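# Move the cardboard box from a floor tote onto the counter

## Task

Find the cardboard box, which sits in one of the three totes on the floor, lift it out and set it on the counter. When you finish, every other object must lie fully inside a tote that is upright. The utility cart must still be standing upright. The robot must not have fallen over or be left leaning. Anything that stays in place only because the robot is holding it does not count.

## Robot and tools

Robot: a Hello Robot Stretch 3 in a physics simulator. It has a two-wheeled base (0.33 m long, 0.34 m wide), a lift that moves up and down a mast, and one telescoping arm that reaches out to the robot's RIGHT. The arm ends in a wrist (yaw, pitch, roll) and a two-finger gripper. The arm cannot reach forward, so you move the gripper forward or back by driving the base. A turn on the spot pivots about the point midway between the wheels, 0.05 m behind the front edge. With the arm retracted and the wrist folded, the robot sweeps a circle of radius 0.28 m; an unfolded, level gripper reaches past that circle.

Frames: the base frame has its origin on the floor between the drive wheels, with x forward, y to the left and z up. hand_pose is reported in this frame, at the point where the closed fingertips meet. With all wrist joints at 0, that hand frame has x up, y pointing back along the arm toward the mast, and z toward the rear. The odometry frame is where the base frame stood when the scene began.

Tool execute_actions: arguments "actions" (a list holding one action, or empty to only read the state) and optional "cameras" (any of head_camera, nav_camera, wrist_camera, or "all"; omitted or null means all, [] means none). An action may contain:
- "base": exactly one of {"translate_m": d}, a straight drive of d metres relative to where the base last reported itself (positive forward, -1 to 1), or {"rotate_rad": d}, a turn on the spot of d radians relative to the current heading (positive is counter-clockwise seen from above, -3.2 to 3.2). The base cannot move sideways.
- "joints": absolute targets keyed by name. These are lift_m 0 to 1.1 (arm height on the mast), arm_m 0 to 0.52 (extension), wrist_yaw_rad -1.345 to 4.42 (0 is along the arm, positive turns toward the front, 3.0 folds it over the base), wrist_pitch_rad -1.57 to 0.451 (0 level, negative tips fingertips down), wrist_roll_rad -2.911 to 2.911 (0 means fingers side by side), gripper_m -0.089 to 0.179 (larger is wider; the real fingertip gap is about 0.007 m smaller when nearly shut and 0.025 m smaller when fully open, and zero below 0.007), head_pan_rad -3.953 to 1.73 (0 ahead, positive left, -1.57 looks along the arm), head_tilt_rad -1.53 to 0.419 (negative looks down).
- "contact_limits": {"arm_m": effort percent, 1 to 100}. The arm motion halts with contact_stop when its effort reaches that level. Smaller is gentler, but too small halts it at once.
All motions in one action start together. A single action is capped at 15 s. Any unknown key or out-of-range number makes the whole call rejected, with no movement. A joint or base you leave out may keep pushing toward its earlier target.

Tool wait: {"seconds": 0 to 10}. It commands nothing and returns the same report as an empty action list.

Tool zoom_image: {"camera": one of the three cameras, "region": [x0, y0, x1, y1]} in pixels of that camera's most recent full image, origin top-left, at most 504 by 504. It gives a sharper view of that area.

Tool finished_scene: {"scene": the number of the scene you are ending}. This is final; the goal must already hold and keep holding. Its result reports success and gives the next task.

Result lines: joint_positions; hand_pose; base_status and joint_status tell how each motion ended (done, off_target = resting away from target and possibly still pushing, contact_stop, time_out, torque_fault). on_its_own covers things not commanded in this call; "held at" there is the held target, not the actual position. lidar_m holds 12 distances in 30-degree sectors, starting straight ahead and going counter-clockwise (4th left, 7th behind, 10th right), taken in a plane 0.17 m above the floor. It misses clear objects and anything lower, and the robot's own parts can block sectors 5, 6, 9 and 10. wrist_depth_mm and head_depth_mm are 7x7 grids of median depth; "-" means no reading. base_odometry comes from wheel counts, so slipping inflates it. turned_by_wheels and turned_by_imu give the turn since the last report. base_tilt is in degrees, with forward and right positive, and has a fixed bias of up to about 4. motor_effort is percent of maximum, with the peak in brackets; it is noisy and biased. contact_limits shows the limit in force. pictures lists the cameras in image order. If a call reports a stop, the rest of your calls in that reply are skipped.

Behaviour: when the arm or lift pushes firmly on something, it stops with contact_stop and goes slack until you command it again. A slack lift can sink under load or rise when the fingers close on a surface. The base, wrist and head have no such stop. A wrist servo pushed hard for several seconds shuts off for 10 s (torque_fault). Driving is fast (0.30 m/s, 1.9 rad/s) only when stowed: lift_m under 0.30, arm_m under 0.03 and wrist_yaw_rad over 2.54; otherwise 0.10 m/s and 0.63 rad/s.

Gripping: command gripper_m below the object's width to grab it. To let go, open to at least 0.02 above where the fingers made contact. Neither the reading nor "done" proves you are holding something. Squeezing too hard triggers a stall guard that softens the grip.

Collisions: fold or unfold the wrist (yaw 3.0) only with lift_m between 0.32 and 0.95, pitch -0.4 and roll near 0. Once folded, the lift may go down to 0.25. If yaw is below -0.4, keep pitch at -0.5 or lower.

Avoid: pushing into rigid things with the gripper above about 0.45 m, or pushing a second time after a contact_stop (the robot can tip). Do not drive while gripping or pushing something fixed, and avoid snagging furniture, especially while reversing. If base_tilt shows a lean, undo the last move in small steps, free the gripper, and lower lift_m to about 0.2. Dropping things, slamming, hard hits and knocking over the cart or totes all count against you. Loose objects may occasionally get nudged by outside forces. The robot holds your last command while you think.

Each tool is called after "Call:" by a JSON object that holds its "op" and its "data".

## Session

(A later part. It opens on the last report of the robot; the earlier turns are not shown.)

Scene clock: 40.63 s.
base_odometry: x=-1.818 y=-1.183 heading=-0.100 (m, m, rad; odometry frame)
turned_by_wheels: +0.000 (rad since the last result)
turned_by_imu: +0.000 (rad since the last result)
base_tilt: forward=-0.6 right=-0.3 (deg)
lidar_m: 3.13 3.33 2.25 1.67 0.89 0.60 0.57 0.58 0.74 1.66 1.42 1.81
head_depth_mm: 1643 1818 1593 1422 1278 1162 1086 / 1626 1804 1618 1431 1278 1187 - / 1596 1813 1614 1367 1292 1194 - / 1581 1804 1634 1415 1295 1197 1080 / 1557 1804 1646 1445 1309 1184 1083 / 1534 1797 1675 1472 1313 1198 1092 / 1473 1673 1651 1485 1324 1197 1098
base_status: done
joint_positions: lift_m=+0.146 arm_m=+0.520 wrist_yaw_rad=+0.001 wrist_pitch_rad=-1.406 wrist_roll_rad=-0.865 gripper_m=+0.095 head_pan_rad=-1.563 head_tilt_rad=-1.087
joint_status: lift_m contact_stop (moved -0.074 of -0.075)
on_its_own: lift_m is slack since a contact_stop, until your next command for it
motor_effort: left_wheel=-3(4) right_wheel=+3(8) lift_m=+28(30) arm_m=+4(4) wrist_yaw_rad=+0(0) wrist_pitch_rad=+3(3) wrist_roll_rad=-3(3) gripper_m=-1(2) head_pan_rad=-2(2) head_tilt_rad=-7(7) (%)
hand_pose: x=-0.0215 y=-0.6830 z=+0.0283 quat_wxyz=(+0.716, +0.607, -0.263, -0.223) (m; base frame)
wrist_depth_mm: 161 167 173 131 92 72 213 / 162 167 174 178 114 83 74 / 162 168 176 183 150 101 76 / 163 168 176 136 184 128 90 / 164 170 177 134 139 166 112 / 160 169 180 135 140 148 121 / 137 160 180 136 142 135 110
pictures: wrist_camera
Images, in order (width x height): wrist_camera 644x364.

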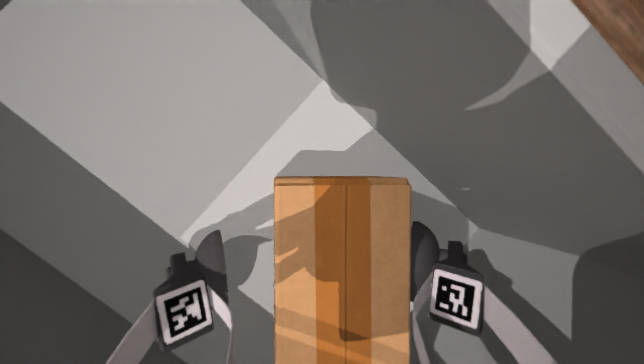

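Call:
{"op": "execute_actions", "data": {"actions": [{"joints":{"lift_m":0.15,"gripper_m":0.0}}], "cameras": []}}

Call:
{"op": "execute_actions", "data": {"actions": [{"joints":{"lift_m":0.32}}], "cameras": ["wrist_camera"]}}

Call:
{"op": "execute_actions", "data": {"actions": [{"joints":{"lift_m":1.1,"arm_m":0.2,"head_pan_rad":-2.8,"head_tilt_rad":-0.7}}], "cameras": ["head_camera"]}}

Call:
{"op": "execute_actions", "data": {"actions": [{"base":{"rotate_rad":-1.7},"joints":{"head_pan_rad":-1.4}}]}}

Scene clock: 42.67 s.
base_odometry: x=-1.818 y=-1.183 heading=-0.100 (m, m, rad; odometry frame)
turned_by_wheels: +0.000 (rad since the last result)
turned_by_imu: +0.000 (rad since the last result)
base_tilt: forward=-0.6 right=-0.3 (deg)
lidar_m: 3.11 3.33 2.26 1.67 0.88 0.60 0.57 0.58 0.74 1.66 1.41 1.81
head_depth_mm: 1652 1816 1597 1414 1277 1158 1089 / 1621 1804 1600 1425 1283 1186 - / 1596 1810 1624 1353 1294 1192 - / 1570 1800 1650 1423 1297 1188 1077 / 1552 1804 1645 1440 1309 1188 1082 / 1535 1777 1650 1467 1325 1197 1089 / 1487 1672 1652 1483 1330 1198 1096
base_status: not commanded
joint_positions: lift_m=+0.150 arm_m=+0.520 wrist_yaw_rad=+0.001 wrist_pitch_rad=-1.403 wrist_roll_rad=-0.865 gripper_m=+0.001 head_pan_rad=-1.563 head_tilt_rad=-1.087
joint_status: all done
motor_effort: left_wheel=-3(3) right_wheel=+3(3) lift_m=+34(35) arm_m=+4(4) wrist_yaw_rad=-1(1) wrist_pitch_rad=+1(2) wrist_roll_rad=-3(3) gripper_m=-20(94) head_pan_rad=-2(2) head_tilt_rad=-6(7) (%)
hand_pose: x=-0.0215 y=-0.6837 z=+0.0319 quat_wxyz=(+0.717, +0.606, -0.263, -0.223) (m; base frame)
wrist_depth_mm: 163 168 174 131 92 74 216 / 165 168 177 180 113 83 77 / 165 171 178 185 149 101 79 / 166 170 177 134 191 128 90 / 166 172 176 132 197 165 111 / 160 173 129 133 137 152 121 / 137 160 178 133 160 132 109
pictures: none
No camera images: the call's "cameras" was empty. Leave "cameras" out to get every camera's image.

Scene clock: 45.03 s.
base_odometry: x=-1.818 y=-1.183 heading=-0.100 (m, m, rad; odometry frame)
turned_by_wheels: +0.000 (rad since the last result)
turned_by_imu: +0.001 (rad since the last result)
base_tilt: forward=-0.6 right=-0.3 (deg)
lidar_m: 3.11 3.30 2.26 1.67 0.88 0.60 0.56 0.58 0.74 1.66 1.41 1.81
head_depth_mm: 1654 1817 1596 1408 1272 1159 1087 / 1628 1809 1613 1424 1286 1181 - / 1597 1811 1685 1367 1293 1194 - / 1578 1804 1639 1419 1298 1193 1079 / 1559 1805 1645 1442 1307 1186 1083 / 1530 1790 1664 1475 1310 1199 1090 / 1463 1667 1649 1480 1331 1202 1099
base_status: not commanded
joint_positions: lift_m=+0.320 arm_m=+0.520 wrist_yaw_rad=+0.001 wrist_pitch_rad=-1.403 wrist_roll_rad=-0.865 gripper_m=+0.001 head_pan_rad=-1.563 head_tilt_rad=-1.087
joint_status: all done
motor_effort: left_wheel=-3(3) right_wheel=+3(3) lift_m=+35(34) arm_m=+4(4) wrist_yaw_rad=-1(1) wrist_pitch_rad=+1(0) wrist_roll_rad=-3(3) gripper_m=-19(20) head_pan_rad=-2(1) head_tilt_rad=-7(7) (%)
hand_pose: x=-0.0215 y=-0.6837 z=+0.2019 quat_wxyz=(+0.717, +0.606, -0.263, -0.223) (m; base frame)
wrist_depth_mm: 309 246 258 359 374 394 421 / 222 299 338 359 379 401 420 / 259 331 342 298 379 403 420 / 240 333 345 134 258 403 428 / 273 262 341 131 257 410 436 / 326 237 130 133 136 408 433 / 328 336 234 133 390 409 431
pictures: wrist_camera
Images, in order (width x height): wrist_camera 644x364.

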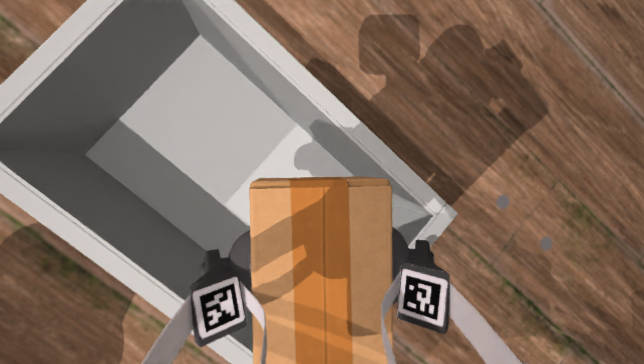

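Scene clock: 52.97 s.
base_odometry: x=-1.818 y=-1.183 heading=-0.100 (m, m, rad; odometry frame)
turned_by_wheels: +0.000 (rad since the last result)
turned_by_imu: +0.002 (rad since the last result)
base_tilt: forward=-0.6 right=-0.3 (deg)
lidar_m: 3.10 3.32 2.26 1.67 0.88 0.60 0.57 0.58 0.74 1.65 1.41 1.81
head_depth_mm: - 1037 777 634 743 907 1115 / - 1079 790 662 781 957 1146 / - 1103 801 673 814 1006 1150 / - 1132 814 709 851 1062 1162 / - 1162 827 739 894 1127 1162 / - 1212 839 768 936 1278 1173 / - 1275 852 802 1537 1386 1191
base_status: not commanded
joint_positions: lift_m=+1.100 arm_m=+0.200 wrist_yaw_rad=+0.001 wrist_pitch_rad=-1.403 wrist_roll_rad=-0.867 gripper_m=+0.001 head_pan_rad=-2.793 head_tilt_rad=-0.705
joint_status: all done
motor_effort: left_wheel=-3(3) right_wheel=+3(3) lift_m=+35(36) arm_m=-1(2) wrist_yaw_rad=+0(0) wrist_pitch_rad=+1(1) wrist_roll_rad=-2(3) gripper_m=-20(20) head_pan_rad=-3(36) head_tilt_rad=+2(27) (%)
hand_pose: x=-0.0215 y=-0.3643 z=+0.9818 quat_wxyz=(+0.717, +0.606, -0.263, -0.222) (m; base frame)
wrist_depth_mm: 999 - - - - - - / - - - - - - - / - - - - - - - / - - - 134 - - - / - - 129 132 - - - / - - 129 133 136 805 - / - - - 133 781 632 531
pictures: head_camera (sideways: a quarter turn clockwise sets it upright)
Images, in order (width x height): head_camera 896x504.

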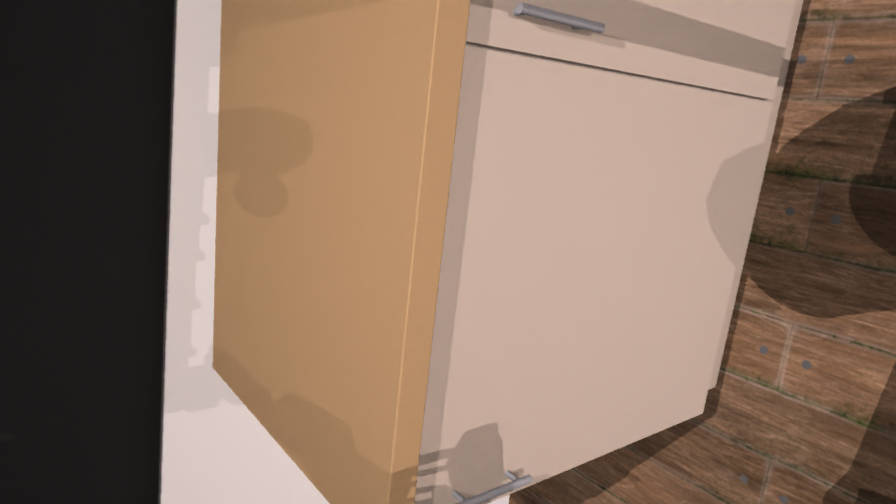

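Scene clock: 56.60 s.
base_odometry: x=-1.818 y=-1.183 heading=-1.800 (m, m, rad; odometry frame)
turned_by_wheels: -1.700 (rad since the last result)
turned_by_imu: -1.675 (rad since the last result)
base_tilt: forward=-0.6 right=-0.3 (deg)
lidar_m: 1.66 1.41 1.81 3.12 3.56 2.40 1.67 1.05 0.64 0.56 0.57 0.68
head_depth_mm: - - - 645 816 1014 1137 / 987 1104 - 418 826 1004 1147 / 993 1095 761 649 810 991 1155 / 988 1079 808 679 793 976 1160 / 980 1083 826 662 785 965 1170 / 971 1074 837 669 779 957 1153 / 965 1069 852 677 770 945 1161
base_status: done
joint_positions: lift_m=+1.100 arm_m=+0.200 wrist_yaw_rad=+0.001 wrist_pitch_rad=-1.403 wrist_roll_rad=-0.867 gripper_m=+0.001 head_pan_rad=-1.407 head_tilt_rad=-0.704
joint_status: all done
motor_effort: left_wheel=+3(8) right_wheel=-4(8) lift_m=+35(35) arm_m=-1(2) wrist_yaw_rad=-1(1) wrist_pitch_rad=+1(2) wrist_roll_rad=-2(2) gripper_m=-20(20) head_pan_rad=+3(35) head_tilt_rad=+3(1) (%)
hand_pose: x=-0.0215 y=-0.3643 z=+0.9818 quat_wxyz=(+0.717, +0.606, -0.263, -0.222) (m; base frame)
wrist_depth_mm: - - 661 425 278 253 265 / - - - 600 393 266 265 / - - - - 550 375 272 / - - - 134 777 503 359 / - - 129 132 - 792 468 / - - 129 133 137 - 702 / - - - 133 - - -
pictures: head_camera (sideways: a quarter turn clockwise sets it upright), nav_camera (sideways: a quarter turn counterclockwise sets it upright), wrist_camera
Images, in order (width x height): head_camera 896x504, nav_camera 672x504, wrist_camera 644x364.

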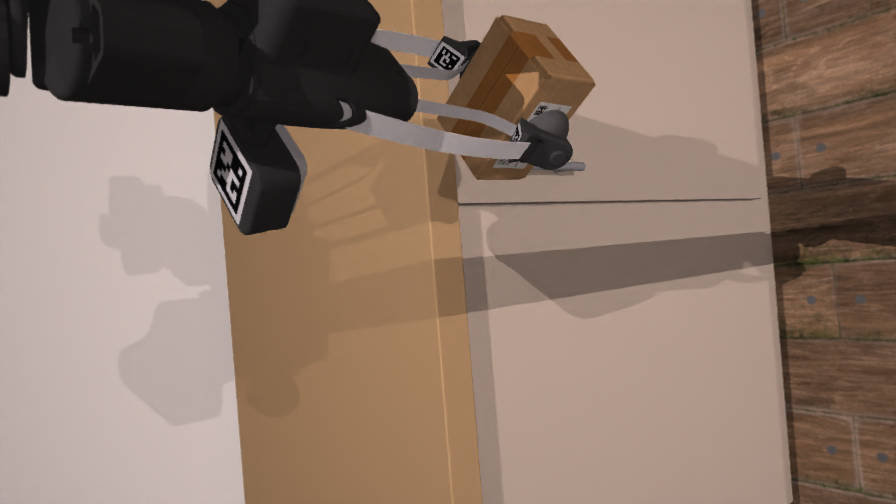

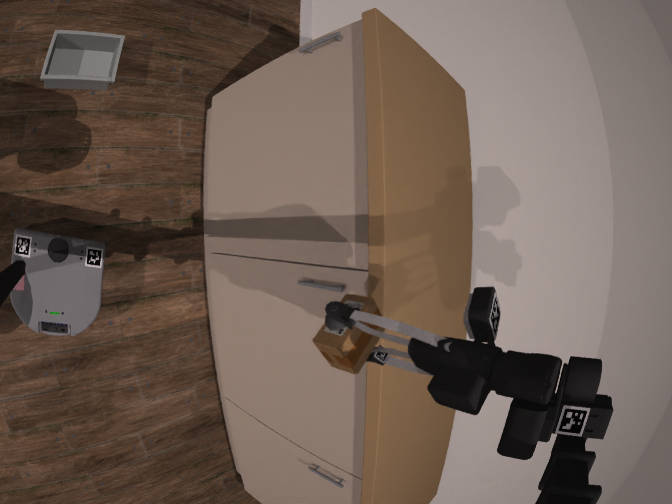

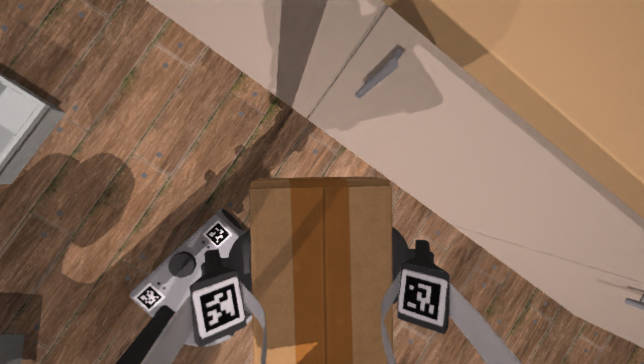

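Call:
{"op": "execute_actions", "data": {"actions": [{"joints":{"arm_m":0.52}}], "cameras": []}}

Call:
{"op": "execute_actions", "data": {"actions": [{"joints":{"lift_m":1.052}}]}}

Scene clock: 60.43 s.
base_odometry: x=-1.818 y=-1.183 heading=-1.800 (m, m, rad; odometry frame)
turned_by_wheels: +0.000 (rad since the last result)
turned_by_imu: +0.001 (rad since the last result)
base_tilt: forward=-0.6 right=-0.3 (deg)
lidar_m: 1.66 1.41 1.82 3.11 3.56 2.39 1.67 1.05 0.64 0.56 0.57 0.68
head_depth_mm: 1029 1077 748 682 814 1015 1139 / 988 1084 687 662 807 1003 1144 / 989 1080 783 671 801 994 1158 / 991 1069 811 679 789 978 1167 / 978 1080 824 662 785 968 1165 / 977 1066 839 669 777 954 1154 / 966 1063 851 679 770 948 1156
base_status: not commanded
joint_positions: lift_m=+1.100 arm_m=+0.520 wrist_yaw_rad=+0.000 wrist_pitch_rad=-1.403 wrist_roll_rad=-0.867 gripper_m=+0.001 head_pan_rad=-1.407 head_tilt_rad=-0.704
joint_status: all done
motor_effort: left_wheel=+3(3) right_wheel=-4(4) lift_m=+35(35) arm_m=+4(3) wrist_yaw_rad=+0(1) wrist_pitch_rad=+1(1) wrist_roll_rad=-2(2) gripper_m=-20(19) head_pan_rad=+3(3) head_tilt_rad=+3(1) (%)
hand_pose: x=-0.0215 y=-0.6837 z=+0.9818 quat_wxyz=(+0.717, +0.606, -0.263, -0.223) (m; base frame)
wrist_depth_mm: 201 207 218 227 238 251 264 / 201 209 217 228 239 250 265 / 203 212 219 230 240 254 268 / 204 211 219 134 241 254 270 / 206 211 219 131 243 255 269 / - 214 130 132 136 260 275 / - - 221 134 249 261 276
pictures: none
No camera images: the call's "cameras" was empty. Leave "cameras" out to get every camera's image.

Scene clock: 61.87 s.
base_odometry: x=-1.818 y=-1.183 heading=-1.800 (m, m, rad; odometry frame)
turned_by_wheels: +0.000 (rad since the last result)
turned_by_imu: +0.000 (rad since the last result)
base_tilt: forward=-0.6 right=-0.3 (deg)
lidar_m: 1.66 1.41 1.81 3.11 3.56 2.38 1.67 1.05 0.64 0.56 0.57 0.68
head_depth_mm: - 1077 778 682 816 1015 1136 / 1001 - 681 664 809 1004 1146 / 993 1062 799 671 798 993 1152 / 991 1070 813 678 793 977 1164 / 980 1077 821 664 784 968 1166 / 974 1073 839 669 776 959 1146 / 964 1066 853 678 772 947 1155
base_status: not commanded
joint_positions: lift_m=+1.052 arm_m=+0.520 wrist_yaw_rad=+0.000 wrist_pitch_rad=-1.403 wrist_roll_rad=-0.867 gripper_m=+0.001 head_pan_rad=-1.407 head_tilt_rad=-0.704
joint_status: all done
motor_effort: left_wheel=+3(3) right_wheel=-4(4) lift_m=+23(31) arm_m=+4(4) wrist_yaw_rad=+0(0) wrist_pitch_rad=+1(1) wrist_roll_rad=-2(2) gripper_m=-19(20) head_pan_rad=+3(3) head_tilt_rad=+1(1) (%)
hand_pose: x=-0.0215 y=-0.6837 z=+0.9343 quat_wxyz=(+0.717, +0.606, -0.263, -0.223) (m; base frame)
wrist_depth_mm: 159 165 172 180 188 197 208 / 161 165 173 180 190 198 211 / 161 165 174 181 191 200 211 / 162 168 174 134 192 201 213 / 163 169 173 132 193 202 215 / 164 169 129 133 136 205 215 / 165 168 175 134 195 206 217
pictures: head_camera (sideways: a quarter turn clockwise sets it upright), nav_camera (sideways: a quarter turn counterclockwise sets it upright), wrist_camera
Images, in order (width x height): head_camera 896x504, nav_camera 672x504, wrist_camera 644x364.

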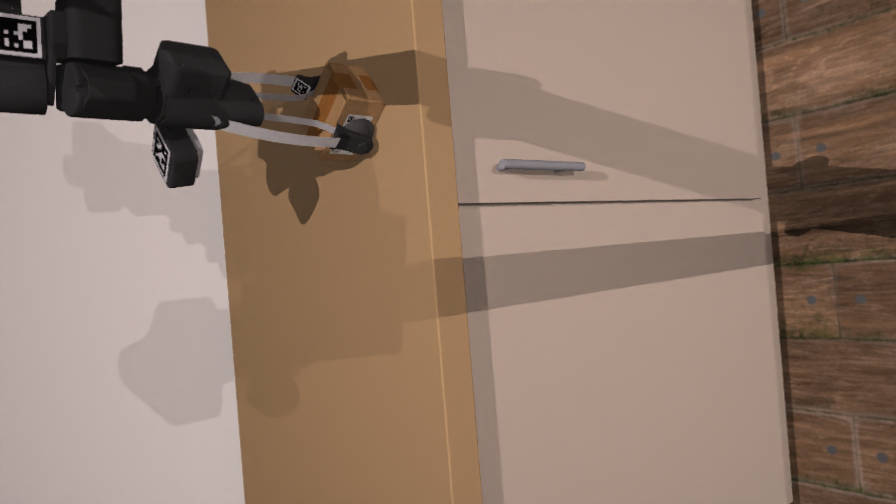

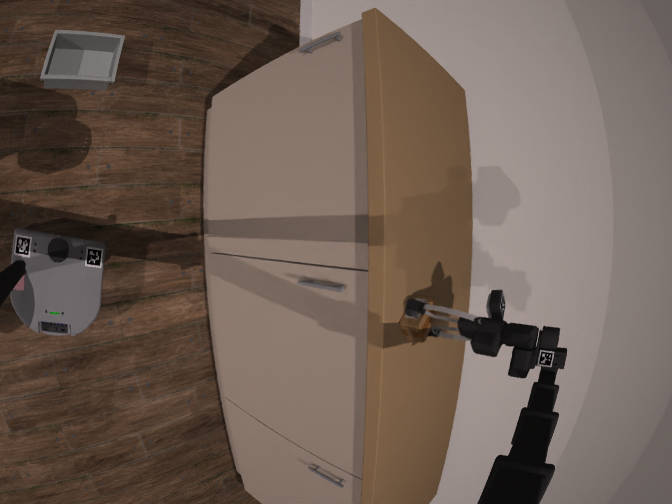

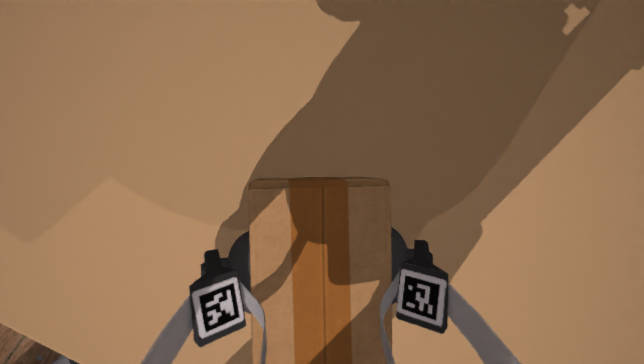

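Call:
{"op": "execute_actions", "data": {"actions": [{"joints":{"gripper_m":0.15}}], "cameras": ["wrist_camera"]}}

Call:
{"op": "execute_actions", "data": {"actions": [{"joints":{"lift_m":1.1}}], "cameras": []}}

Call:
{"op": "finished_scene", "data": {"scene": 1}}

Scene clock: 64.17 s.
base_odometry: x=-1.818 y=-1.183 heading=-1.800 (m, m, rad; odometry frame)
turned_by_wheels: +0.000 (rad since the last result)
turned_by_imu: +0.000 (rad since the last result)
base_tilt: forward=-0.6 right=-0.3 (deg)
lidar_m: 1.66 1.41 1.82 3.12 3.56 2.39 1.67 1.05 0.64 0.57 0.57 0.68
head_depth_mm: - 1084 775 682 817 1019 1138 / 1002 - 686 664 807 1004 1145 / 996 1064 805 671 798 993 1152 / 985 1076 813 679 793 978 1161 / 983 1077 825 663 785 967 1171 / 976 1069 839 669 776 958 1155 / 968 1070 853 678 770 950 1156
base_status: not commanded
joint_positions: lift_m=+1.052 arm_m=+0.520 wrist_yaw_rad=+0.000 wrist_pitch_rad=-1.373 wrist_roll_rad=-0.869 gripper_m=+0.150 head_pan_rad=-1.407 head_tilt_rad=-0.704
joint_status: all done
motor_effort: left_wheel=-3(4) right_wheel=+5(10) lift_m=+23(23) arm_m=+2(4) wrist_yaw_rad=+0(0) wrist_pitch_rad=-11(11) wrist_roll_rad=-1(2) gripper_m=+5(91) head_pan_rad=+3(3) head_tilt_rad=+3(2) (%)
hand_pose: x=-0.0215 y=-0.6916 z=+0.9350 quat_wxyz=(+0.726, +0.596, -0.265, -0.218) (m; base frame)
wrist_depth_mm: 160 166 173 184 194 206 218 / 160 166 174 184 194 206 218 / 161 167 175 185 195 208 220 / 161 166 174 182 196 207 220 / 161 167 171 134 196 209 222 / 161 164 172 135 196 - 222 / 161 169 172 134 197 207 224
pictures: wrist_camera
Images, in order (width x height): wrist_camera 644x364.

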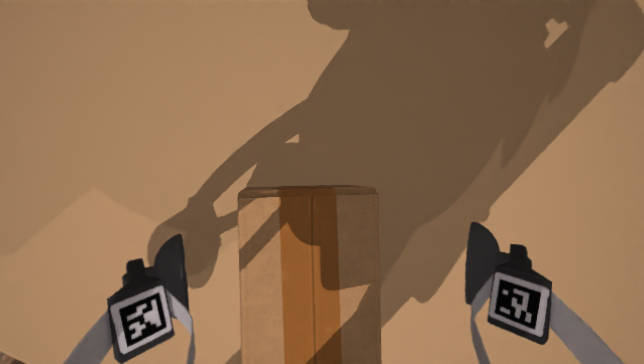

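Scene clock: 65.50 s.
base_odometry: x=-1.818 y=-1.183 heading=-1.800 (m, m, rad; odometry frame)
turned_by_wheels: +0.000 (rad since the last result)
turned_by_imu: +0.001 (rad since the last result)
base_tilt: forward=-0.6 right=-0.3 (deg)
lidar_m: 1.66 1.41 1.81 3.12 3.55 2.38 1.67 1.04 0.64 0.57 0.57 0.67
head_depth_mm: 1025 1087 775 684 817 1017 1138 / 983 1027 688 664 807 1006 1150 / 989 1086 804 672 797 991 1153 / 986 1074 812 680 792 978 1161 / 973 1080 826 664 784 970 1166 / 973 1067 835 667 774 959 1153 / 967 1065 851 677 770 947 1163
base_status: not commanded
joint_positions: lift_m=+1.100 arm_m=+0.520 wrist_yaw_rad=+0.000 wrist_pitch_rad=-1.394 wrist_roll_rad=-0.869 gripper_m=+0.150 head_pan_rad=-1.407 head_tilt_rad=-0.704
joint_status: all done
motor_effort: left_wheel=+3(3) right_wheel=-4(5) lift_m=+34(35) arm_m=+2(2) wrist_yaw_rad=-1(0) wrist_pitch_rad=-3(11) wrist_roll_rad=-1(1) gripper_m=+1(5) head_pan_rad=+3(3) head_tilt_rad=+2(2) (%)
hand_pose: x=-0.0215 y=-0.6863 z=+0.9821 quat_wxyz=(+0.720, +0.603, -0.263, -0.221) (m; base frame)
wrist_depth_mm: 201 208 217 227 241 253 267 / 202 209 219 229 242 254 269 / 202 211 219 231 242 255 271 / 204 211 218 186 243 257 270 / 204 212 219 181 242 259 273 / - 217 221 182 245 - 274 / - - 223 232 247 258 277
pictures: none
No camera images: the call's "cameras" was empty. Leave "cameras" out to get every camera's image.

The scene is finished: the task was done.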